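## Task

Set the selector to JOB, then enter 45, 34, 33, 54, 43, 53, 55, 35, 44 in that order, each once, with no other keys. The registered key is what counts, and it may differ from the pressed one. TEACH, the starting mode, ignores presses for the task but lights the registered key, named by the label under it. Once in JOB there is no way back to TEACH, and keys no longer light. A state kept only by the robot holding it at the end does not count.

## Robot and tools

Robot: two arms, left_arm and right_arm, each with 7 joints and a parallel gripper. All positions in results share one scene frame. Its origin is on the table top midway between the arms, +x points out over the table, +z points up, and left_arm sits on the +y side. The names left and right do not refer to sides of any camera image. Printed hand positions can be off from the truth, more so at long reach.

execute_actions takes "actions", a list holding one item or none, and an optional boolean "pictures".
- Empty list: no command; returns the state plus camera images.
- Action: {"rows": [[...]], "steps": n}, with n from 4 to 15 control steps of 1/30 s each (default 15). Each row is used for one step, and the last row repeats if there are fewer rows than steps.
- Wait: {"steps": n}, n up to 300, no new command. It returns once n steps have passed since the previous result, and your own thinking time counts toward them.
Images come only with an empty list or with "pictures": true.

Each row is one flat list of 20 numbers covering both arms, even if only one moves. The first 10 are for left_arm, the next 10 for right_arm. Each arm's block has 7 absolute joint target angles in radians, then gripper position, force_limit and speed, each in [-1, 1]. Joint order and stated ranges are:
- waist -2.744..2.744
- shoulder -1.784..1.784
- upper arm roll -2.901..2.901
- elbow -3.042..-0.152
- forearm roll -2.807..2.807
- wrist pitch 0.544..4.517
- wrist roll -3.016..3.016
A call is refused, sending nothing, if a target is more than 0.018 rad beyond a range end and also further out than that joint's last reported angle. Real ends can differ by up to 0.018 rad from the stated ones. Targets past a real end are clipped to it, and you may then see "joint sent to its limit". That line can refer to an earlier action, and its absence proves nothing.

Gripper numbers are absolute commands, not offsets.
- position: +1 is fully open (140 mm), about -0.8 is where the pads touch, and -1 closes until something blocks the fingers.
- force_limit: roughly 14 N at -1, 60 N at 0, 107 N at +1.
- speed: roughly 30 mm/s at -1, 140 at 0, 250 at +1.
To leave a gripper unchanged, repeat its previous three numbers, because 0 is itself a command. The fingers point along the gripper's +z axis and close along its y axis. end_effector_position is the point between the pads when closed. Fingertips extend about 33 mm past it when closed and 9 mm when open. Closing pushes the tips about 24 mm further out, so leave clearance above surfaces. For pressing keys or turning the selector, a closed gripper or its fingertips can serve as the pusher.

Motion limits: each step, a joint's target is kept within a lead of its measured angle. That lead is 0.248 rad for waist, shoulder, upper arm roll and elbow, 0.677 for forearm roll, 0.715 for wrist pitch and 1.54 for wrist roll. If the targets would move a gripper more than 70 mm from where it is, all of that arm's targets are scaled back. Far targets therefore take several calls.

Arms keep heading for the last row sent while you think or wait. They stop once everything is almost still or a step is HELD. Each result is taken 4 steps before its action ends, and those steps run afterwards.

Result lines:
- Each arm's end_effector_position (m) and end_effector_quat_wxyz.
- Joint positions (rad) and Joint velocities (rad/s), one block per arm in joint order.
- Joint torques: the drives' total output, with offsets and noise.
- External joint torques: estimated outside load, including friction and held weight, or "no reading".
- object_status: 0 moving, 1 blocked while opening, 2 blocked while closing (a grip), 3 at the target or pads met.
- position_measured: counts, 3 open to 230 closed, not linear.
- "joint command not followed": a clearance check altered or blocked joint targets.
- HELD: on those steps your row was not sent, wholly or partly.
- MOTOR HOT: a motor is near overheating; at the limit an OVER-TEMPERATURE FAULT brakes that arm until it cools.

Avoid faults. Contact torque reaching a joint's load limit stops that arm for 10 s and drops the rest of the call. The limits in N m are waist 35, shoulder 35, upper arm roll 32, elbow 30, and 12 for each of forearm roll, wrist pitch and wrist roll. An outside force of 40 N on an arm, its tool or a held object does the same. So press keys and the selector gently, in small steps, and watch External joint torques. Never let the two arms collide or push on each other. Avoid drops, slips, slams and hard pushes, and keep motion smooth.

zoom_image: {"camera": one of cam_high (672x504), cam_low (672x504), cam_left_wrist (616x616), cam_right_wrist (616x616), "region": [x0, y0, x1, y1]} in pixels of that camera's latest image. The origin is top-left, and the region is at most 504x504. Use it to read key labels and see which key lights.

Suggested order: look, then test-press keys while still in TEACH to learn which physical key registers as which name. Then turn the selector to JOB and press the mapped keys in the required order, each once. Finally call finished_scene with {"scene": current scene number}. It cannot be undone, reports success, and starts the next scene's task.

Each tool is called after ">>>" as name(argument=value, ...), one argument or row to a line, values as JSON.

## Session

>>> execute_actions(
  actions=[],
)

Scene clock: 0.00 s of 4800.00 s.
left_arm: end_effector_position=(+0.6025, +0.2398, +0.4109) position_measured=3 object_status=3 end_effector_quat_wxyz=(-0.003, +0.896, -0.444, -0.009) | right_arm: end_effector_position=(+0.5141, -0.4850, +0.1003) position_measured=3 object_status=3 end_effector_quat_wxyz=(-0.015, +0.434, +0.901, +0.017)
Joint positions: left_arm=[-0.011  0.002 -0.    -1.57   0.011  1.556 -0.802] | right_arm=[-0.126  0.12  -0.001 -2.246  0.055  2.342  2.203]
Joint velocities: left_arm=[ 0.001  0.001  0.001  0.001  0.    -0.     0.001] | right_arm=[ 0.     0.     0.001 -0.001 -0.     0.     0.001]
Joint torques (N m, as the joint torque sensors report them, + toward a larger angle): no reading
External joint torques (N m, as the arm's controller estimates them; a push from outside toward a larger angle lowers the number): no reading

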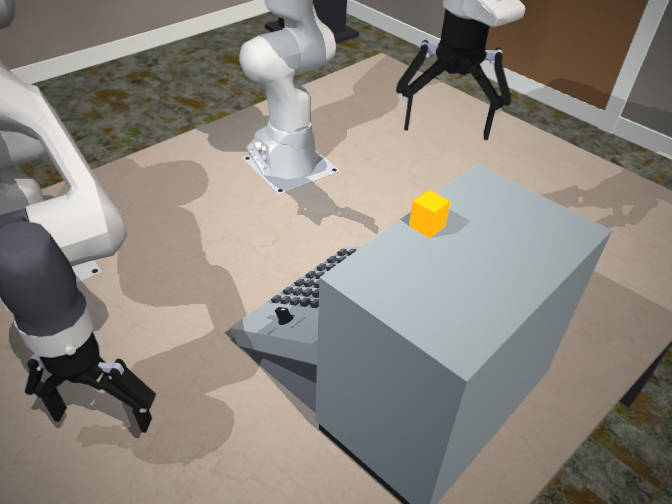

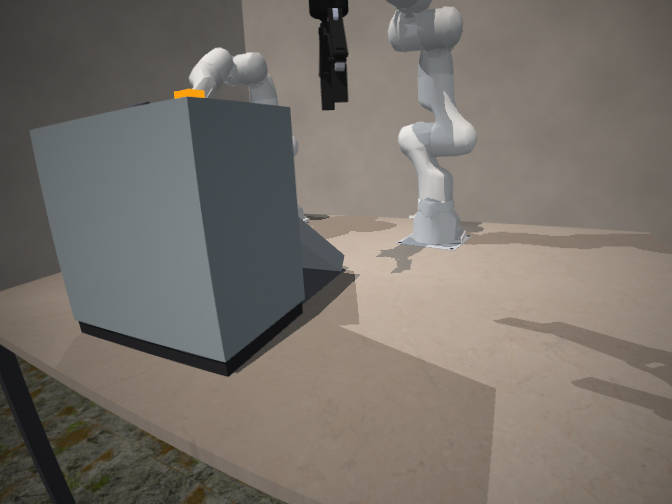

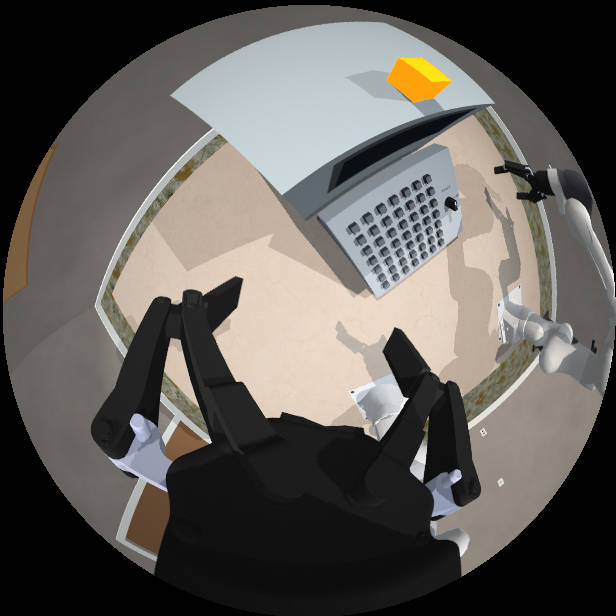

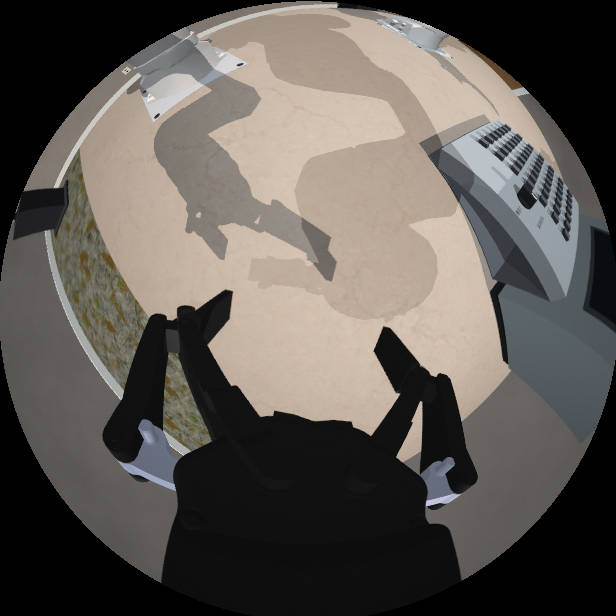

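>>> execute_actions(
  actions=[
    {"rows":[[1.549,-0.162,0.167,-2.636,-0.826,1.544,-1.079,1,0,0,-0.126,-0.2,0,-2.2,0,2.35,0.5,-1,-1,1]],"steps":15},
  ],
)

>>> execute_actions(
  actions=[
    {"rows":[[1.549,-0.162,0.167,-2.636,-0.826,1.544,-1.079,1,0,0,0.72,-0.2,0,-2.2,0,2.35,-0.96,-1,-1,1]],"steps":15},
  ],
)

>>> execute_actions(
  actions=[
    {"steps":45},
  ],
)

>>> execute_actions(
  actions=[
    {"rows":[[1.549,-0.162,0.167,-2.636,-0.826,1.544,-1.079,1,0,0,0.72,-0.03,0,-2.2,0,2.35,-0.96,-1,-1,1]],"steps":15},
  ],
)

>>> execute_actions(
  actions=[
    {"steps":10},
  ],
  pictures=true,
)

Scene clock: 0.60 s of 4800.00 s.
left_arm: end_effector_position=(+0.4599, +0.3882, +0.2806) position_measured=3 object_status=3 end_effector_quat_wxyz=(+0.456, +0.875, +0.165, +0.010) | right_arm: end_effector_position=(+0.5746, -0.5062, +0.2920) position_measured=135 object_status=0 end_effector_quat_wxyz=(+0.159, -0.002, +0.987, -0.032)
Joint positions: left_arm=[ 0.709 -0.152  0.173 -2.302 -0.754  1.558 -0.978] | right_arm=[-0.126 -0.179 -0.001 -2.2    0.013  2.347  1.332]
Joint velocities: left_arm=[ 1.745  0.01   0.098 -1.732 -0.379 -0.026 -0.239] | right_arm=[-0.001 -0.534  0.     0.158 -0.079  0.06  -2.737]
Joint torques (N m, as the joint torque sensors report them, + toward a larger angle): left_arm=[ -6.89 -27.19  -8.51  28.82  -3.01  -0.87  -0.2 ] | right_arm=[ -0.22 -11.87   1.5   17.37   0.03   2.03  -0.99]
External joint torques (N m, as the arm's controller estimates them; a push from outside toward a larger angle lowers the number): left_arm=[ 2.32  1.31 -0.06 -0.7  -1.01 -0.37 -0.31] | right_arm=[-0.15 -0.94  1.73  1.81 -0.64  0.42 -1.02]
Steps of this call (steps 1 to 7: nothing new was sent; steps 8 to 18: the first 11 steps of this action). Readings (joint positions | what the end effector reports):
8: left_arm=[0.012 -0.033 0.011 -1.633 -0.109 1.569 -0.826] | right_arm=[-0.126 0.108 -0.001 -2.249 0.051 2.340 2.146] | left_arm position_measured=3 object_status=3 | right_arm position_measured=3 object_status=0
9: left_arm=[0.070 -0.077 0.041 -1.711 -0.272 1.563 -0.851] | right_arm=[-0.126 0.084 -0.001 -2.248 0.047 2.339 2.083] | left_arm position_measured=3 object_status=3 | right_arm position_measured=14 object_status=0
11: left_arm=[0.223 -0.134 0.108 -1.858 -0.508 1.559 -0.895] | right_arm=[-0.126 0.025 -0.001 -2.239 0.040 2.340 1.957] | left_arm position_measured=3 object_status=3 | right_arm position_measured=41 object_status=0
15: left_arm=[0.520 -0.151 0.169 -2.122 -0.697 1.559 -0.951] | right_arm=[-0.126 -0.100 -0.001 -2.218 0.025 2.342 1.646] | left_arm position_measured=3 object_status=3 | right_arm position_measured=95 object_status=0
18: the state above

Scene clock: 1.10 s of 4800.00 s.
left_arm: end_effector_position=(+0.2958, +0.5335, +0.2153) position_measured=3 object_status=3 end_effector_quat_wxyz=(+0.542, +0.622, +0.553, +0.116) | right_arm: end_effector_position=(+0.5877, -0.2972, +0.3087) position_measured=230 object_status=3 end_effector_quat_wxyz=(-0.150, +0.640, -0.748, +0.094)
Joint positions: left_arm=[ 1.54  -0.16   0.176 -2.631 -0.821  1.55  -1.054] | right_arm=[ 0.236 -0.201 -0.006 -2.195  0.006  2.351  0.282]
Joint velocities: left_arm=[ 0.126 -0.001 -0.055 -0.022 -0.016 -0.006 -0.063] | right_arm=[ 1.009  0.006  0.073 -0.001  0.001 -0.    -1.763]
Joint torques (N m, as the joint torque sensors report them, + toward a larger angle): left_arm=[ -0.41 -19.73  -3.    17.05  -1.62  -1.58  -0.27] | right_arm=[ -1.94 -26.44  -1.09  24.27   0.1    3.14  -0.64]
External joint torques (N m, as the arm's controller estimates them; a push from outside toward a larger angle lowers the number): left_arm=[ 1.22 -0.51 -0.92 -0.23 -0.77 -0.46 -0.3 ] | right_arm=[ 1.9  -0.08  1.69 -0.32 -0.59  0.06 -0.64]
Steps of this call (steps 1 to 4: the last 4 steps of your previous action; steps 5 to 15: the first 11 steps of this action). Readings (joint positions | what the end effector reports):
5: left_arm=[1.063 -0.150 0.169 -2.576 -0.801 1.552 -1.015] | right_arm=[-0.105 -0.205 -0.012 -2.194 0.006 2.351 0.966] | left_arm position_measured=3 object_status=3 | right_arm position_measured=203 object_status=0
6: left_arm=[1.141 -0.149 0.169 -2.600 -0.805 1.551 -1.021] | right_arm=[-0.075 -0.204 -0.015 -2.195 0.006 2.351 0.895] | left_arm position_measured=3 object_status=3 | right_arm position_measured=216 object_status=0
8: left_arm=[1.298 -0.150 0.169 -2.621 -0.812 1.550 -1.032] | right_arm=[-0.010 -0.203 -0.014 -2.195 0.006 2.351 0.755] | left_arm position_measured=3 object_status=3 | right_arm position_measured=230 object_status=0
12: left_arm=[1.508 -0.159 0.179 -2.629 -0.819 1.550 -1.047] | right_arm=[0.129 -0.201 -0.009 -2.195 0.006 2.351 0.474] | left_arm position_measured=3 object_status=3 | right_arm position_measured=230 object_status=0
15: the state above

Scene clock: 2.60 s of 4800.00 s.
left_arm: end_effector_position=(+0.2962, +0.5324, +0.2155) position_measured=3 object_status=3 end_effector_quat_wxyz=(+0.545, +0.615, +0.559, +0.110) | right_arm: end_effector_position=(+0.4803, -0.0288, +0.3064) position_measured=230 object_status=3 end_effector_quat_wxyz=(-0.104, +0.984, -0.006, +0.141)
Joint positions: left_arm=[ 1.547 -0.16   0.169 -2.634 -0.823  1.547 -1.073] | right_arm=[ 0.719 -0.2    0.002 -2.198  0.003  2.351 -0.939]
Joint velocities: left_arm=[ 0.     0.     0.001 -0.001  0.     0.001 -0.   ] | right_arm=[ 0.001  0.001 -0.001  0.    -0.001 -0.    -0.053]
Joint torques (N m, as the joint torque sensors report them, + toward a larger angle): left_arm=[  2.22 -19.35  -1.37  16.82  -1.65  -1.37  -0.22] | right_arm=[  0.38 -26.39  -0.56  24.71   0.02   3.15  -0.34]
External joint torques (N m, as the arm's controller estimates them; a push from outside toward a larger angle lowers the number): left_arm=[ 2.19  0.14 -0.97 -0.59 -0.86 -0.44 -0.24] | right_arm=[ 0.34 -0.85 -0.4  -0.14 -0.74 -0.06 -0.33]
Kept back: nothing.
Steps of this call (steps 1 to 4: the last 4 steps of your previous action; steps 5 to 45: the robot went on to your last target). Readings (joint positions | what the end effector reports):
1: left_arm=[1.543 -0.160 0.174 -2.632 -0.821 1.550 -1.056] | right_arm=[0.271 -0.201 -0.006 -2.195 0.006 2.351 0.223] | left_arm position_measured=3 object_status=3 | right_arm position_measured=230 object_status=3
2: left_arm=[1.544 -0.160 0.173 -2.633 -0.822 1.549 -1.058] | right_arm=[0.307 -0.201 -0.005 -2.195 0.006 2.351 0.167] | left_arm position_measured=3 object_status=3 | right_arm position_measured=230 object_status=3
4: left_arm=[1.546 -0.160 0.170 -2.633 -0.822 1.549 -1.061] | right_arm=[0.379 -0.200 -0.004 -2.195 0.006 2.351 0.063] | left_arm position_measured=3 object_status=3 | right_arm position_measured=230 object_status=3
8: left_arm=[1.547 -0.160 0.169 -2.633 -0.823 1.548 -1.066] | right_arm=[0.524 -0.200 -0.002 -2.195 0.006 2.351 -0.120] | left_arm position_measured=3 object_status=3 | right_arm position_measured=230 object_status=3
45: the state above

Scene clock: 2.97 s of 4800.00 s.
left_arm: end_effector_position=(+0.2962, +0.5324, +0.2155) position_measured=3 object_status=3 end_effector_quat_wxyz=(+0.545, +0.615, +0.559, +0.110) | right_arm: end_effector_position=(+0.4665, -0.0387, +0.2002) position_measured=230 object_status=3 end_effector_quat_wxyz=(-0.050, +0.996, -0.001, +0.068)
Joint positions: left_arm=[ 1.547 -0.16   0.169 -2.634 -0.823  1.547 -1.074] | right_arm=[ 0.719 -0.026  0.002 -2.205  0.003  2.349 -0.949]
Joint velocities: left_arm=[ 0.001 -0.001  0.     0.    -0.001 -0.    -0.001] | right_arm=[ 0.002 -0.023  0.     0.026  0.001 -0.    -0.017]
Joint torques (N m, as the joint torque sensors report them, + toward a larger angle): left_arm=[  2.45 -19.63  -1.43  16.81  -1.64  -1.4   -0.28] | right_arm=[  0.35 -33.7   -0.28  26.9    0.     3.1   -0.3 ]
External joint torques (N m, as the arm's controller estimates them; a push from outside toward a larger angle lowers the number): left_arm=[ 2.43 -0.13 -1.02 -0.6  -0.85 -0.47 -0.31] | right_arm=[ 0.22 -2.29 -0.39  2.77 -0.69  0.03 -0.29]
Steps of this call (steps 1 to 11: the first 11 steps of this action). Readings (joint positions | what the end effector reports):
1: left_arm=[1.547 -0.160 0.169 -2.634 -0.823 1.547 -1.073] | right_arm=[0.719 -0.186 0.002 -2.191 0.003 2.353 -0.940] | left_arm position_measured=3 object_status=3 | right_arm position_measured=230 object_status=3
2: left_arm=[1.547 -0.160 0.169 -2.634 -0.823 1.547 -1.073] | right_arm=[0.719 -0.159 0.002 -2.187 0.003 2.355 -0.941] | left_arm position_measured=3 object_status=3 | right_arm position_measured=230 object_status=3
4: left_arm=[1.547 -0.160 0.169 -2.634 -0.823 1.547 -1.074] | right_arm=[0.719 -0.098 0.002 -2.190 0.003 2.355 -0.943] | left_arm position_measured=3 object_status=3 | right_arm position_measured=230 object_status=3
8: left_arm=[1.547 -0.160 0.169 -2.634 -0.823 1.547 -1.074] | right_arm=[0.719 -0.029 0.002 -2.205 0.003 2.349 -0.947] | left_arm position_measured=3 object_status=3 | right_arm position_measured=230 object_status=3
11: the state above

Scene clock: 3.30 s of 4800.00 s.
left_arm: end_effector_position=(+0.2962, +0.5324, +0.2155) position_measured=3 object_status=3 end_effector_quat_wxyz=(+0.545, +0.615, +0.559, +0.110) | right_arm: end_effector_position=(+0.4680, -0.0376, +0.2039) position_measured=230 object_status=3 end_effector_quat_wxyz=(-0.052, +0.996, +0.001, +0.071)
Joint positions: left_arm=[ 1.547 -0.16   0.169 -2.634 -0.823  1.547 -1.074] | right_arm=[ 0.719 -0.029  0.002 -2.202  0.003  2.349 -0.953]
Joint velocities: left_arm=[-0.    -0.    -0.    -0.     0.001 -0.     0.001] | right_arm=[ 0.     0.    -0.    -0.001  0.     0.001 -0.006]
Joint torques (N m, as the joint torque sensors report them, + toward a larger angle): left_arm=[  1.94 -19.23  -1.33  16.64  -1.59  -1.4   -0.28] | right_arm=[  0.33 -32.25  -0.39  25.61   0.02   3.1   -0.29]
External joint torques (N m, as the arm's controller estimates them; a push from outside toward a larger angle lowers the number): left_arm=[ 1.92  0.26 -0.92 -0.75 -0.8  -0.47 -0.31] | right_arm=[ 0.44 -1.69 -0.26  1.86 -0.68  0.17 -0.29]
Kept back: nothing.
Steps of this call (steps 1 to 4: the last 4 steps of your previous action; steps 5 to 10: the robot went on to your last target). Readings (joint positions | what the end effector reports):
1: left_arm=[1.547 -0.160 0.169 -2.634 -0.823 1.547 -1.074] | right_arm=[0.719 -0.027 0.002 -2.204 0.003 2.349 -0.950] | left_arm position_measured=3 object_status=3 | right_arm position_measured=230 object_status=3
2: left_arm=[1.547 -0.160 0.169 -2.634 -0.823 1.547 -1.074] | right_arm=[0.719 -0.027 0.002 -2.203 0.003 2.349 -0.950] | left_arm position_measured=3 object_status=3 | right_arm position_measured=230 object_status=3
4: left_arm=[1.547 -0.160 0.169 -2.634 -0.823 1.547 -1.074] | right_arm=[0.719 -0.029 0.002 -2.202 0.003 2.349 -0.951] | left_arm position_measured=3 object_status=3 | right_arm position_measured=230 object_status=3
8: left_arm=[1.547 -0.160 0.169 -2.634 -0.823 1.547 -1.074] | right_arm=[0.719 -0.029 0.002 -2.202 0.003 2.349 -0.952] | left_arm position_measured=3 object_status=3 | right_arm position_measured=230 object_status=3
10: the state above

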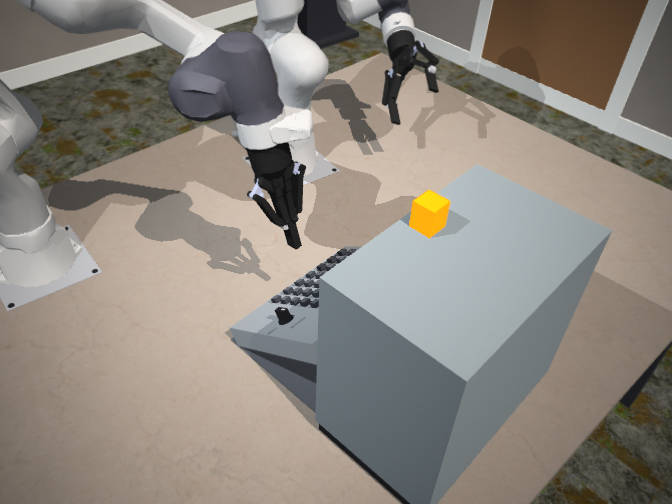

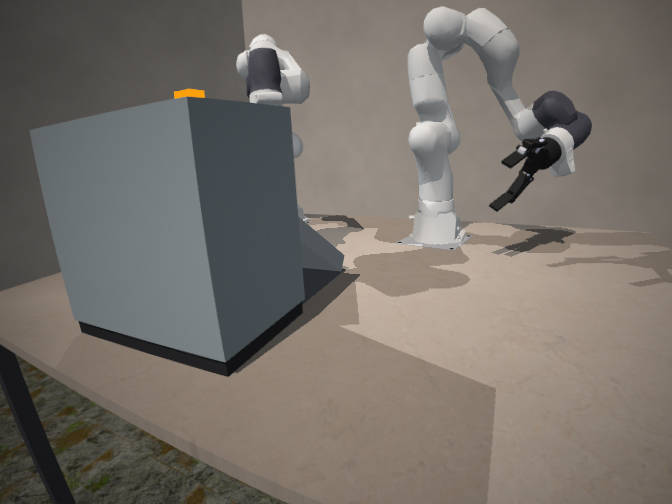

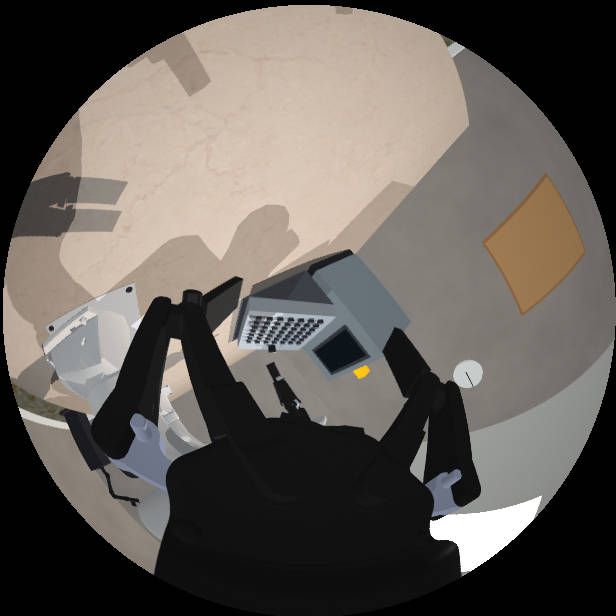

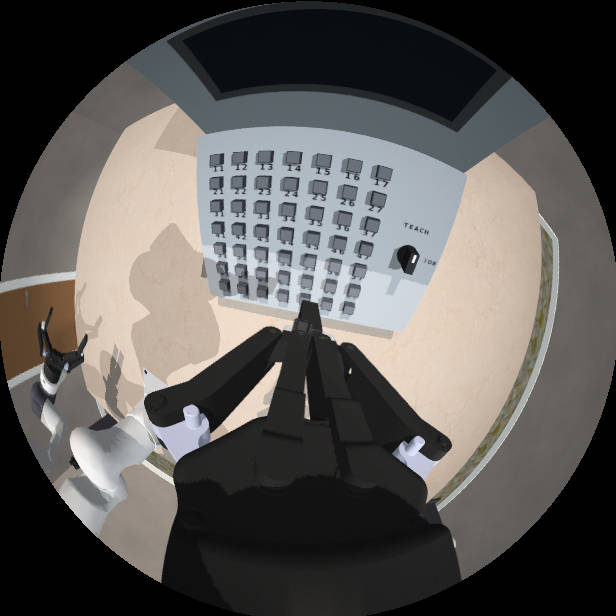

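>>> execute_actions(
  actions=[
    {"rows":[[1.549,-0.162,0.167,-2.636,-0.826,1.544,-1.079,1,0,0,0.752,0.1,0,-2.099,0,2.657,-0.928,-1,-1,1]],"steps":15},
  ],
)

>>> execute_actions(
  actions=[
    {"rows":[[1.549,-0.162,0.167,-2.636,-0.826,1.544,-1.079,1,0,0,0.752,0.15,0,-2.099,0,2.657,-0.928,-1,-1,1]],"steps":15},
  ],
  pictures=true,
)

Scene clock: 3.87 s of 4800.00 s.
left_arm: end_effector_position=(+0.2962, +0.5324, +0.2155) position_measured=3 object_status=3 end_effector_quat_wxyz=(+0.545, +0.615, +0.559, +0.110) | right_arm: end_effector_position=(+0.5377, +0.0361, +0.2216) position_measured=230 object_status=3 end_effector_quat_wxyz=(-0.122, +0.979, +0.009, +0.162)
Joint positions: left_arm=[ 1.547 -0.16   0.169 -2.634 -0.823  1.547 -1.074] | right_arm=[ 0.75   0.099  0.    -2.103  0.003  2.61  -0.941]
Joint velocities: left_arm=[ 0.001  0.002 -0.    -0.001  0.001  0.     0.001] | right_arm=[-0.001  0.005  0.001  0.037  0.     0.273  0.024]
Joint torques (N m, as the joint torque sensors report them, + toward a larger angle): left_arm=[  2.02 -19.24  -1.53  16.89  -1.63  -1.36  -0.24] | right_arm=[  1.18 -36.36   1.24  25.5    0.02   3.64   0.09]
External joint torques (N m, as the arm's controller estimates them; a push from outside toward a larger angle lowers the number): left_arm=[ 2.05  0.12 -1.06 -0.42 -0.84 -0.43 -0.27] | right_arm=[ 1.29 -0.94  1.3   1.78 -0.66  0.44  0.1 ]
Steps of this call (steps 1 to 6: the robot went on to your last target; steps 7 to 17: the first 11 steps of this action). Readings (joint positions | what the end effector reports):
7: left_arm=[1.547 -0.160 0.169 -2.634 -0.823 1.547 -1.074] | right_arm=[0.722 -0.015 0.001 -2.188 0.003 2.372 -0.953] | left_arm position_measured=3 object_status=3 | right_arm position_measured=230 object_status=3
8: left_arm=[1.547 -0.160 0.169 -2.634 -0.823 1.547 -1.074] | right_arm=[0.727 0.007 0.000 -2.168 0.003 2.406 -0.952] | left_arm position_measured=3 object_status=3 | right_arm position_measured=230 object_status=3
10: left_arm=[1.547 -0.160 0.169 -2.634 -0.823 1.547 -1.074] | right_arm=[0.737 0.050 0.000 -2.135 0.003 2.474 -0.949] | left_arm position_measured=3 object_status=3 | right_arm position_measured=230 object_status=3
14: left_arm=[1.547 -0.160 0.169 -2.634 -0.823 1.547 -1.074] | right_arm=[0.749 0.094 0.000 -2.109 0.003 2.573 -0.943] | left_arm position_measured=3 object_status=3 | right_arm position_measured=230 object_status=3
17: the state above

Scene clock: 4.37 s of 4800.00 s.
left_arm: end_effector_position=(+0.2962, +0.5324, +0.2155) position_measured=3 object_status=3 end_effector_quat_wxyz=(+0.545, +0.615, +0.559, +0.110) | right_arm: end_effector_position=(+0.5423, +0.0396, +0.1964) position_measured=230 object_status=3 end_effector_quat_wxyz=(-0.120, +0.980, +0.006, +0.159)
Joint positions: left_arm=[ 1.547 -0.161  0.169 -2.634 -0.823  1.547 -1.074] | right_arm=[ 0.75   0.151  0.    -2.1    0.003  2.652 -0.935]
Joint velocities: left_arm=[ 0.     0.001  0.001  0.     0.001 -0.     0.002] | right_arm=[ 0.    -0.003 -0.     0.001 -0.     0.017  0.004]
Joint torques (N m, as the joint torque sensors report them, + toward a larger angle): left_arm=[  2.2  -19.18  -1.47  16.47  -1.68  -1.37  -0.24] | right_arm=[  1.07 -38.6    1.09  24.99  -0.01   3.6    0.23]
External joint torques (N m, as the arm's controller estimates them; a push from outside toward a larger angle lowers the number): left_arm=[ 2.17  0.27 -1.07 -0.89 -0.89 -0.45 -0.27] | right_arm=[ 0.99 -2.28  0.87  1.55 -0.65  0.32  0.23]
Steps of this call (steps 1 to 4: the last 4 steps of your previous action; steps 5 to 15: the first 11 steps of this action). Readings (joint positions | what the end effector reports):
5: left_arm=[1.547 -0.160 0.169 -2.634 -0.823 1.547 -1.074] | right_arm=[0.750 0.105 0.000 -2.097 0.003 2.640 -0.938] | left_arm position_measured=3 object_status=3 | right_arm position_measured=230 object_status=3
6: left_arm=[1.547 -0.160 0.169 -2.634 -0.823 1.547 -1.074] | right_arm=[0.750 0.116 0.000 -2.095 0.003 2.644 -0.937] | left_arm position_measured=3 object_status=3 | right_arm position_measured=230 object_status=3
8: left_arm=[1.547 -0.160 0.169 -2.634 -0.823 1.547 -1.074] | right_arm=[0.750 0.136 0.000 -2.097 0.003 2.647 -0.936] | left_arm position_measured=3 object_status=3 | right_arm position_measured=230 object_status=3
12: left_arm=[1.547 -0.161 0.169 -2.634 -0.823 1.547 -1.074] | right_arm=[0.750 0.151 0.000 -2.100 0.003 2.650 -0.935] | left_arm position_measured=3 object_status=3 | right_arm position_measured=230 object_status=3
15: the state above

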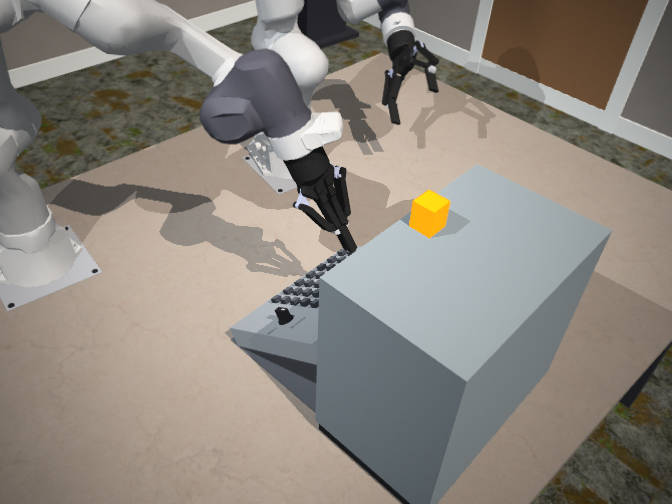

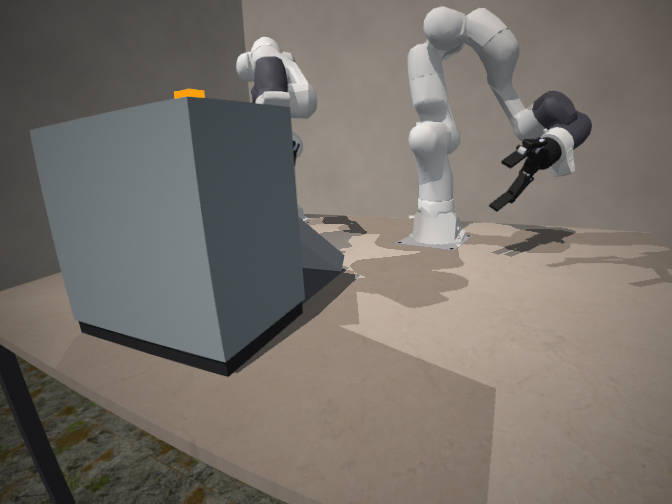

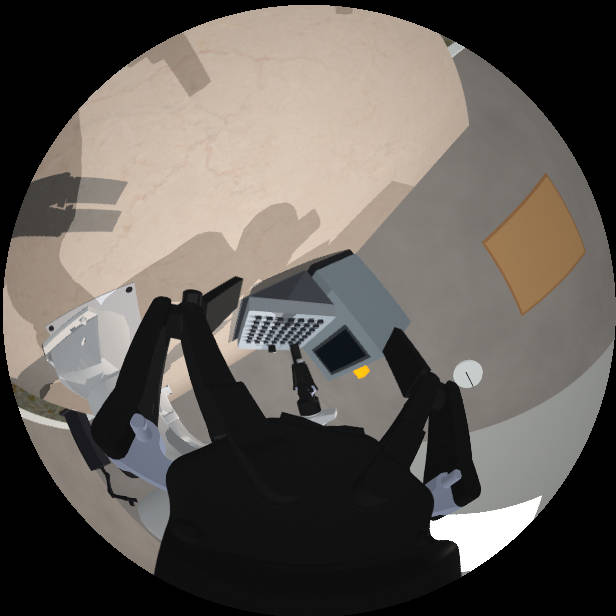

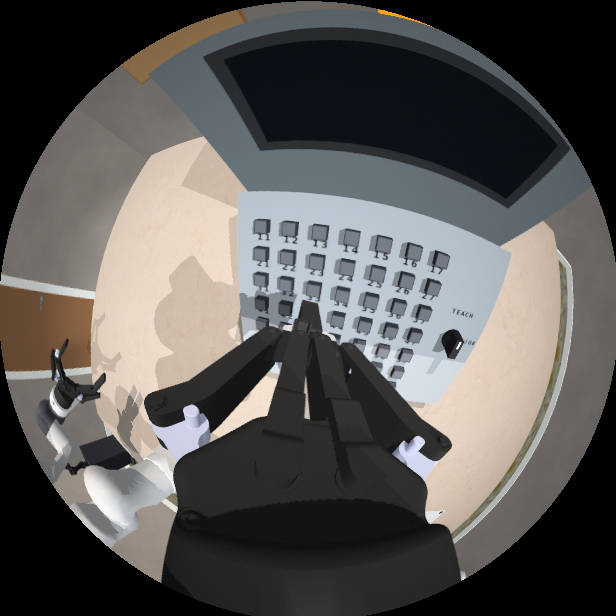

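>>> execute_actions(
  actions=[
    {"rows":[[1.549,-0.162,0.167,-2.636,-0.826,1.544,-1.079,1,0,0,0.689,0.08,0,-2.185,0,2.681,-0.99,-1,-1,1]],"steps":15},
  ],
)

>>> execute_actions(
  actions=[
    {"rows":[[1.549,-0.162,0.167,-2.636,-0.826,1.544,-1.079,1,0,0,0.689,0.08,0,-2.185,0,2.681,-0.99,-1,-1,1],[1.549,-0.162,0.167,-2.636,-0.826,1.544,-1.079,1,0,0,0.689,0.09,0,-2.185,0,2.681,-0.99,-1,-1,1],[1.549,-0.162,0.167,-2.636,-0.826,1.544,-1.079,1,0,0,0.689,0.1,0,-2.185,0,2.681,-0.99,-1,-1,1],[1.549,-0.162,0.167,-2.636,-0.826,1.544,-1.079,1,0,0,0.689,0.108,0,-2.185,0,2.681,-0.99,-1,-1,1],[1.549,-0.162,0.167,-2.636,-0.826,1.544,-1.079,1,0,0,0.689,0.116,0,-2.185,0,2.681,-0.99,-1,-1,1],[1.549,-0.162,0.167,-2.636,-0.826,1.544,-1.079,1,0,0,0.689,0.124,0,-2.185,0,2.681,-0.99,-1,-1,1],[1.549,-0.162,0.167,-2.636,-0.826,1.544,-1.079,1,0,0,0.689,0.13,0,-2.185,0,2.681,-0.99,-1,-1,1],[1.549,-0.162,0.167,-2.636,-0.826,1.544,-1.079,1,0,0,0.689,0.136,0,-2.185,0,2.681,-0.99,-1,-1,1],[1.549,-0.162,0.167,-2.636,-0.826,1.544,-1.079,1,0,0,0.689,0.142,0,-2.185,0,2.681,-0.99,-1,-1,1],[1.549,-0.162,0.167,-2.636,-0.826,1.544,-1.079,1,0,0,0.689,0.148,0,-2.185,0,2.681,-0.99,-1,-1,1]],"steps":15},
  ],
)

>>> execute_actions(
  actions=[
    {"steps":8},
  ],
  pictures=true,
)

Scene clock: 5.27 s of 4800.00 s.
left_arm: end_effector_position=(+0.2962, +0.5324, +0.2155) position_measured=3 object_status=3 end_effector_quat_wxyz=(+0.545, +0.615, +0.559, +0.110) | right_arm: end_effector_position=(+0.5508, -0.0070, +0.2034) position_measured=230 object_status=3 end_effector_quat_wxyz=(-0.115, +0.979, -0.008, +0.170)
Joint positions: left_arm=[ 1.547 -0.161  0.169 -2.634 -0.823  1.547 -1.074] | right_arm=[ 0.689  0.081 -0.002 -2.182  0.002  2.676 -0.969]
Joint velocities: left_arm=[-0.001  0.001 -0.001  0.     0.001  0.002 -0.   ] | right_arm=[-0.    -0.002  0.001 -0.018 -0.002  0.015 -0.052]
Joint torques (N m, as the joint torque sensors report them, + toward a larger angle): left_arm=[  2.09 -19.51  -1.54  16.76  -1.64  -1.45  -0.23] | right_arm=[ -0.12 -35.99   2.18  22.05   0.17   3.68  -0.36]
External joint torques (N m, as the arm's controller estimates them; a push from outside toward a larger angle lowers the number): left_arm=[ 2.11  0.   -1.09 -0.69 -0.85 -0.53 -0.26] | right_arm=[-0.17 -2.09  2.06 -1.4  -0.47  0.37 -0.36]
Steps of this call (steps 1 to 4: the last 4 steps of your previous action; steps 5 to 15: the robot went on to your last target; step 16: nothing new was sent; steps 17 to 27: the first 11 steps of this action). Readings (joint positions | what the end effector reports):
17: left_arm=[1.547 -0.161 0.169 -2.634 -0.823 1.547 -1.074] | right_arm=[0.740 0.137 0.006 -2.121 0.003 2.660 -0.938] | left_arm position_measured=3 object_status=3 | right_arm position_measured=230 object_status=3
18: left_arm=[1.547 -0.161 0.169 -2.634 -0.823 1.547 -1.074] | right_arm=[0.728 0.119 0.007 -2.144 0.002 2.662 -0.943] | left_arm position_measured=3 object_status=3 | right_arm position_measured=230 object_status=3
20: left_arm=[1.547 -0.161 0.169 -2.634 -0.823 1.547 -1.074] | right_arm=[0.706 0.096 0.003 -2.167 0.002 2.667 -0.951] | left_arm position_measured=3 object_status=3 | right_arm position_measured=230 object_status=3
24: left_arm=[1.547 -0.161 0.169 -2.634 -0.823 1.547 -1.074] | right_arm=[0.689 0.082 -0.002 -2.179 0.002 2.674 -0.963] | left_arm position_measured=3 object_status=3 | right_arm position_measured=230 object_status=3
27: the state above

Scene clock: 5.77 s of 4800.00 s.
left_arm: end_effector_position=(+0.2962, +0.5324, +0.2155) position_measured=3 object_status=3 end_effector_quat_wxyz=(+0.545, +0.615, +0.559, +0.110) | right_arm: end_effector_position=(+0.5434, -0.0119, +0.1642) position_measured=230 object_status=3 end_effector_quat_wxyz=(-0.099, +0.984, -0.002, +0.147)
Joint positions: left_arm=[ 1.547 -0.161  0.169 -2.634 -0.823  1.547 -1.074] | right_arm=[ 0.689  0.14  -0.002 -2.184  0.002  2.68  -0.982]
Joint velocities: left_arm=[-0.     0.001  0.001  0.     0.    -0.    -0.001] | right_arm=[ 0.     0.15  -0.    -0.02  -0.002 -0.    -0.01 ]
Joint torques (N m, as the joint torque sensors report them, + toward a larger angle): left_arm=[  2.07 -19.52  -1.58  16.83  -1.61  -1.37  -0.24] | right_arm=[ -0.01 -39.72   2.64  23.69   0.12   3.43  -0.3 ]
External joint torques (N m, as the arm's controller estimates them; a push from outside toward a larger angle lowers the number): left_arm=[ 2.09 -0.07 -1.13 -0.57 -0.81 -0.43 -0.27] | right_arm=[ 0.09 -1.33  2.61 -0.48 -0.51 -0.01 -0.3 ]
Steps of this call (steps 1 to 4: the last 4 steps of your previous action; steps 5 to 15: the first 11 steps of this action). Readings (joint positions | what the end effector reports):
5: left_arm=[1.547 -0.161 0.169 -2.634 -0.823 1.547 -1.074] | right_arm=[0.689 0.081 -0.002 -2.183 0.002 2.678 -0.976] | left_arm position_measured=3 object_status=3 | right_arm position_measured=230 object_status=3
6: left_arm=[1.547 -0.161 0.169 -2.634 -0.823 1.547 -1.074] | right_arm=[0.689 0.082 -0.002 -2.183 0.002 2.678 -0.977] | left_arm position_measured=3 object_status=3 | right_arm position_measured=230 object_status=3
8: left_arm=[1.547 -0.161 0.169 -2.634 -0.823 1.547 -1.074] | right_arm=[0.689 0.090 -0.002 -2.183 0.002 2.679 -0.978] | left_arm position_measured=3 object_status=3 | right_arm position_measured=230 object_status=3
12: left_arm=[1.547 -0.161 0.169 -2.634 -0.823 1.547 -1.074] | right_arm=[0.689 0.120 -0.002 -2.183 0.002 2.680 -0.980] | left_arm position_measured=3 object_status=3 | right_arm position_measured=230 object_status=3
15: the state above

Scene clock: 6.03 s of 4800.00 s.
left_arm: end_effector_position=(+0.2962, +0.5324, +0.2155) position_measured=3 object_status=3 end_effector_quat_wxyz=(+0.545, +0.615, +0.559, +0.110) | right_arm: end_effector_position=(+0.5417, -0.0130, +0.1580) position_measured=230 object_status=3 end_effector_quat_wxyz=(-0.096, +0.985, -0.001, +0.143)
Joint positions: left_arm=[ 1.547 -0.161  0.169 -2.634 -0.823  1.547 -1.074] | right_arm=[ 0.689  0.148 -0.002 -2.185  0.002  2.68  -0.983]
Joint velocities: left_arm=[-0.     0.001 -0.    -0.     0.001  0.     0.   ] | right_arm=[ 0.     0.001 -0.001 -0.    -0.    -0.001 -0.005]
Joint torques (N m, as the joint torque sensors report them, + toward a larger angle): left_arm=[  2.31 -19.57  -1.4   16.18  -1.64  -1.36  -0.29] | right_arm=[  0.12 -36.85   2.39  23.55   0.1    3.41  -0.39]
External joint torques (N m, as the arm's controller estimates them; a push from outside toward a larger angle lowers the number): left_arm=[ 2.31 -0.13 -0.98 -1.22 -0.85 -0.44 -0.32] | right_arm=[ 0.15 -1.52  2.3   0.99 -0.51  0.2  -0.38]
Kept back: nothing.
Steps of this call (steps 1 to 4: the last 4 steps of your previous action; steps 5 to 8: the robot went on to your last target). Readings (joint positions | what the end effector reports):
1: left_arm=[1.547 -0.161 0.169 -2.634 -0.823 1.547 -1.074] | right_arm=[0.689 0.144 -0.002 -2.185 0.002 2.680 -0.982] | left_arm position_measured=3 object_status=3 | right_arm position_measured=230 object_status=3
2: left_arm=[1.547 -0.161 0.169 -2.634 -0.823 1.547 -1.074] | right_arm=[0.689 0.146 -0.002 -2.185 0.002 2.680 -0.982] | left_arm position_measured=3 object_status=3 | right_arm position_measured=230 object_status=3
4: left_arm=[1.547 -0.161 0.169 -2.634 -0.823 1.547 -1.074] | right_arm=[0.689 0.148 -0.002 -2.185 0.002 2.680 -0.983] | left_arm position_measured=3 object_status=3 | right_arm position_measured=230 object_status=3
8: the state above

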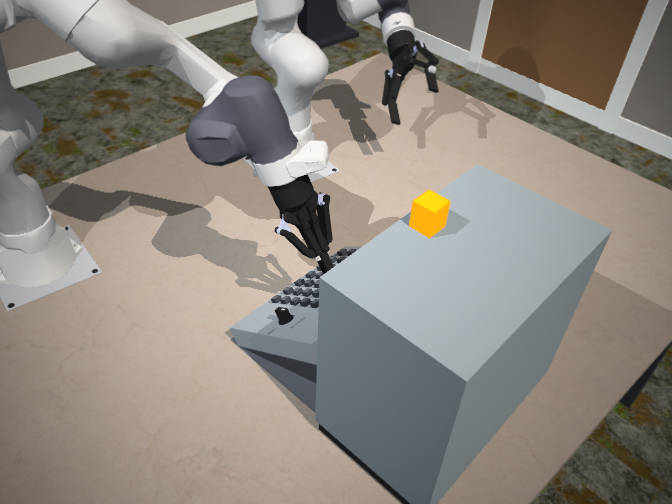

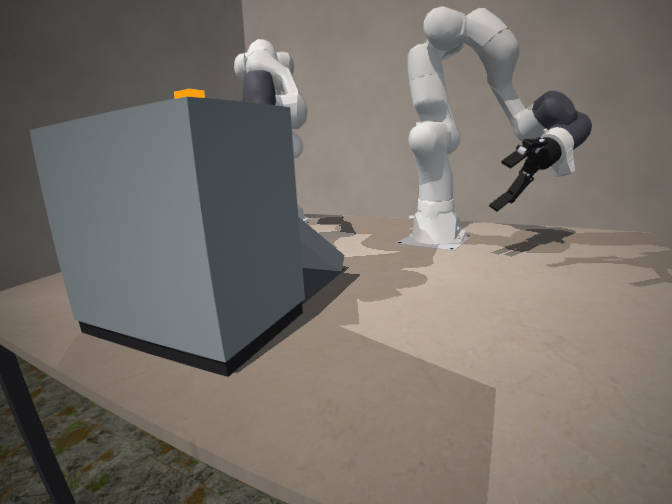

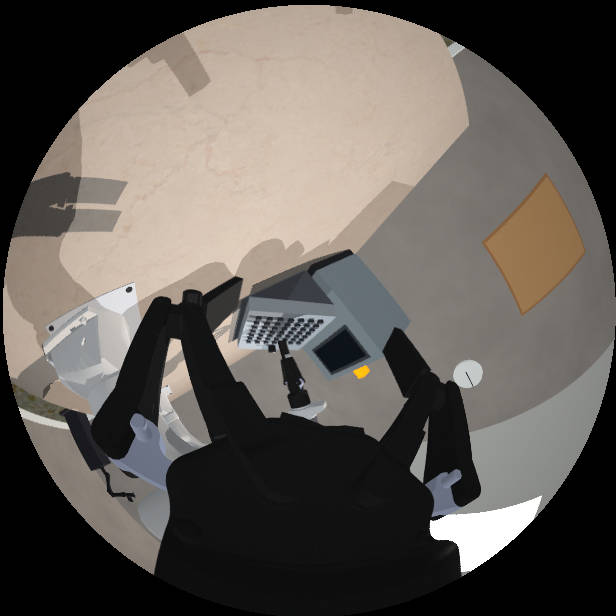

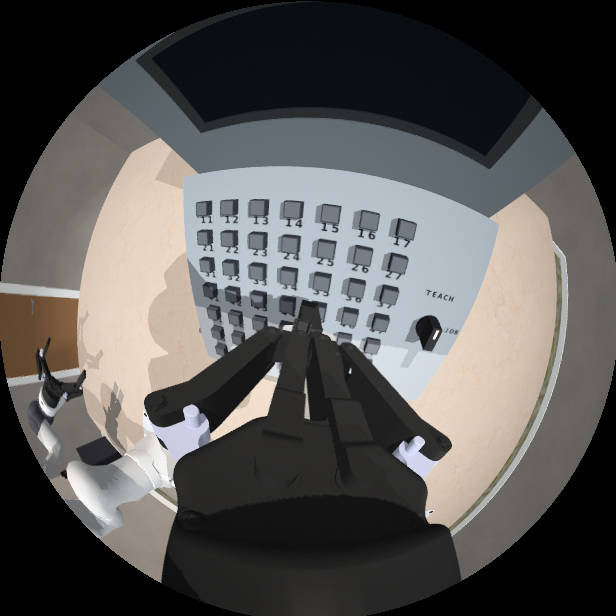

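>>> execute_actions(
  actions=[
    {"rows":[[1.549,-0.162,0.167,-2.636,-0.826,1.544,-1.079,1,0,0,0.675,0.14,0,-2.185,0,2.681,-1.0,-1,-1,1],[1.549,-0.162,0.167,-2.636,-0.826,1.544,-1.079,1,0,0,0.675,0.14,0,-2.185,0,2.681,-1.0,-1,-1,1],[1.549,-0.162,0.167,-2.636,-0.826,1.544,-1.079,1,0,0,0.675,0.14,0,-2.185,0,2.681,-1.0,-1,-1,1],[1.549,-0.162,0.167,-2.636,-0.826,1.544,-1.079,1,0,0,0.675,0.148,0,-2.185,0,2.681,-1.0,-1,-1,1],[1.549,-0.162,0.167,-2.636,-0.826,1.544,-1.079,1,0,0,0.675,0.154,0,-2.185,0,2.681,-1.0,-1,-1,1],[1.549,-0.162,0.167,-2.636,-0.826,1.544,-1.079,1,0,0,0.675,0.16,0,-2.185,0,2.681,-1.0,-1,-1,1],[1.549,-0.162,0.167,-2.636,-0.826,1.544,-1.079,1,0,0,0.675,0.165,0,-2.185,0,2.681,-1.0,-1,-1,1],[1.549,-0.162,0.167,-2.636,-0.826,1.544,-1.079,1,0,0,0.675,0.17,0,-2.185,0,2.681,-1.0,-1,-1,1],[1.549,-0.162,0.167,-2.636,-0.826,1.544,-1.079,1,0,0,0.675,0.175,0,-2.185,0,2.681,-1.0,-1,-1,1],[1.549,-0.162,0.167,-2.636,-0.826,1.544,-1.079,1,0,0,0.675,0.18,0,-2.185,0,2.681,-1.0,-1,-1,1]],"steps":15},
  ],
)

>>> execute_actions(
  actions=[
    {"steps":8},
  ],
  pictures=true,
)

Scene clock: 6.73 s of 4800.00 s.
left_arm: end_effector_position=(+0.2962, +0.5324, +0.2155) position_measured=3 object_status=3 end_effector_quat_wxyz=(+0.545, +0.615, +0.559, +0.110) | right_arm: end_effector_position=(+0.5427, -0.0205, +0.1437) position_measured=230 object_status=3 end_effector_quat_wxyz=(-0.089, +0.987, -0.002, +0.135)
Joint positions: left_arm=[ 1.547 -0.161  0.169 -2.634 -0.823  1.547 -1.074] | right_arm=[ 0.677  0.171 -0.001 -2.184  0.002  2.681 -0.991]
Joint velocities: left_arm=[-0.001 -0.001  0.001  0.001  0.    -0.001  0.001] | right_arm=[ 0.     0.09  -0.     0.009 -0.003  0.085 -0.015]
Joint torques (N m, as the joint torque sensors report them, + toward a larger angle): left_arm=[  2.01 -19.33  -1.11  16.87  -1.65  -1.32  -0.27] | right_arm=[ -1.3  -36.55   1.48  21.89   0.16   0.97  -0.19]
External joint torques (N m, as the arm's controller estimates them; a push from outside toward a larger angle lowers the number): left_arm=[ 2.01  0.18 -0.69 -0.55 -0.86 -0.39 -0.3 ] | right_arm=[-1.28  4.36  1.34 -3.52 -0.52 -1.31 -0.23]
Steps of this call (steps 1 to 10: the robot went on to your last target; steps 11 to 21: the first 11 steps of this action). Readings (joint positions | what the end effector reports):
11: left_arm=[1.547 -0.161 0.169 -2.634 -0.823 1.547 -1.074] | right_arm=[0.687 0.147 -0.001 -2.185 0.002 2.680 -0.985] | left_arm position_measured=3 object_status=3 | right_arm position_measured=230 object_status=3
12: left_arm=[1.547 -0.161 0.169 -2.634 -0.823 1.547 -1.074] | right_arm=[0.685 0.146 -0.001 -2.185 0.002 2.680 -0.986] | left_arm position_measured=3 object_status=3 | right_arm position_measured=230 object_status=3
14: left_arm=[1.547 -0.161 0.169 -2.634 -0.823 1.547 -1.074] | right_arm=[0.680 0.144 -0.001 -2.185 0.002 2.680 -0.988] | left_arm position_measured=3 object_status=3 | right_arm position_measured=230 object_status=3
18: left_arm=[1.547 -0.161 0.169 -2.634 -0.823 1.547 -1.074] | right_arm=[0.677 0.156 -0.001 -2.184 0.002 2.680 -0.990] | left_arm position_measured=3 object_status=3 | right_arm position_measured=230 object_status=3
21: the state above

Scene clock: 7.00 s of 4800.00 s.
left_arm: end_effector_position=(+0.2962, +0.5324, +0.2155) position_measured=3 object_status=3 end_effector_quat_wxyz=(+0.545, +0.615, +0.559, +0.110) | right_arm: end_effector_position=(+0.5435, -0.0200, +0.1443) position_measured=230 object_status=3 end_effector_quat_wxyz=(-0.090, +0.987, -0.001, +0.136)
Joint positions: left_arm=[ 1.547 -0.161  0.169 -2.634 -0.823  1.547 -1.074] | right_arm=[ 0.677  0.172 -0.001 -2.183  0.002  2.683 -0.993]
Joint velocities: left_arm=[-0.     0.     0.001  0.001  0.001  0.002  0.   ] | right_arm=[-0.    -0.001  0.     0.     0.001  0.001 -0.003]
Joint torques (N m, as the joint torque sensors report them, + toward a larger angle): left_arm=[  1.77 -19.11  -1.97  17.05  -1.71  -1.37  -0.26] | right_arm=[ -1.26 -31.63   1.41  21.84   0.13   2.96  -0.34]
External joint torques (N m, as the arm's controller estimates them; a push from outside toward a larger angle lowers the number): left_arm=[ 1.71  0.39 -1.6  -0.38 -0.92 -0.46 -0.29] | right_arm=[-1.23  4.31  1.28 -0.51 -0.47 -0.23 -0.34]
Kept back: nothing.
Steps of this call (steps 1 to 4: the last 4 steps of your previous action; steps 5 to 8: the robot went on to your last target). Readings (joint positions | what the end effector reports):
1: left_arm=[1.547 -0.161 0.169 -2.634 -0.823 1.547 -1.074] | right_arm=[0.677 0.171 -0.001 -2.183 0.002 2.682 -0.992] | left_arm position_measured=3 object_status=3 | right_arm position_measured=230 object_status=3
2: left_arm=[1.547 -0.161 0.169 -2.634 -0.823 1.547 -1.074] | right_arm=[0.677 0.171 -0.001 -2.183 0.002 2.682 -0.992] | left_arm position_measured=3 object_status=3 | right_arm position_measured=230 object_status=3
4: left_arm=[1.547 -0.161 0.169 -2.634 -0.823 1.547 -1.074] | right_arm=[0.677 0.172 -0.001 -2.183 0.002 2.683 -0.993] | left_arm position_measured=3 object_status=3 | right_arm position_measured=230 object_status=3
8: the state above

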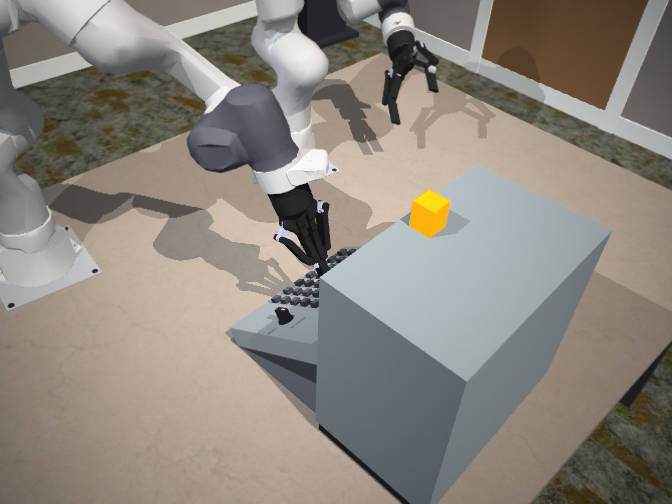

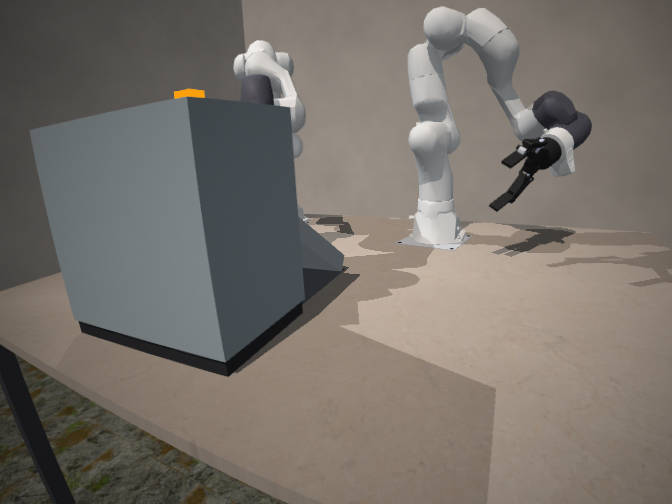

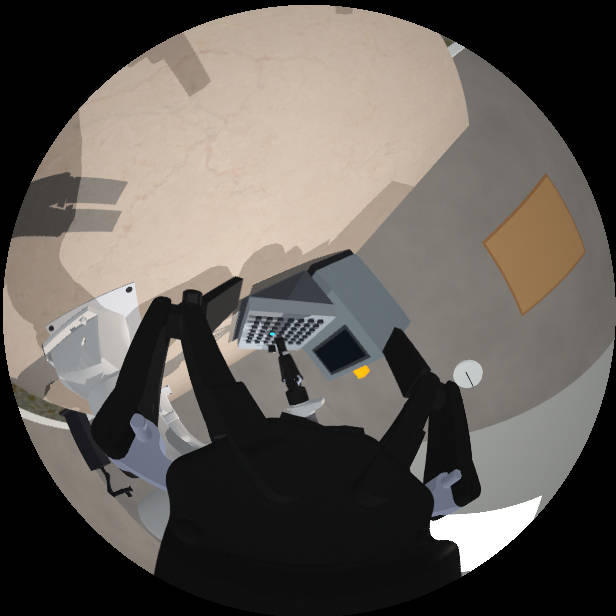

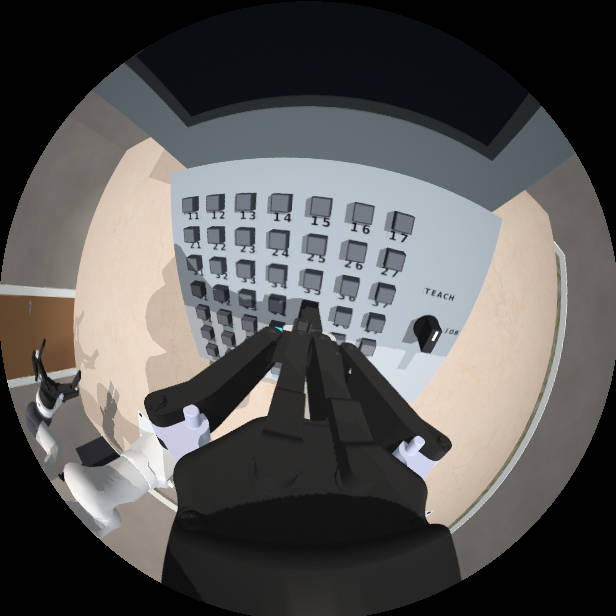

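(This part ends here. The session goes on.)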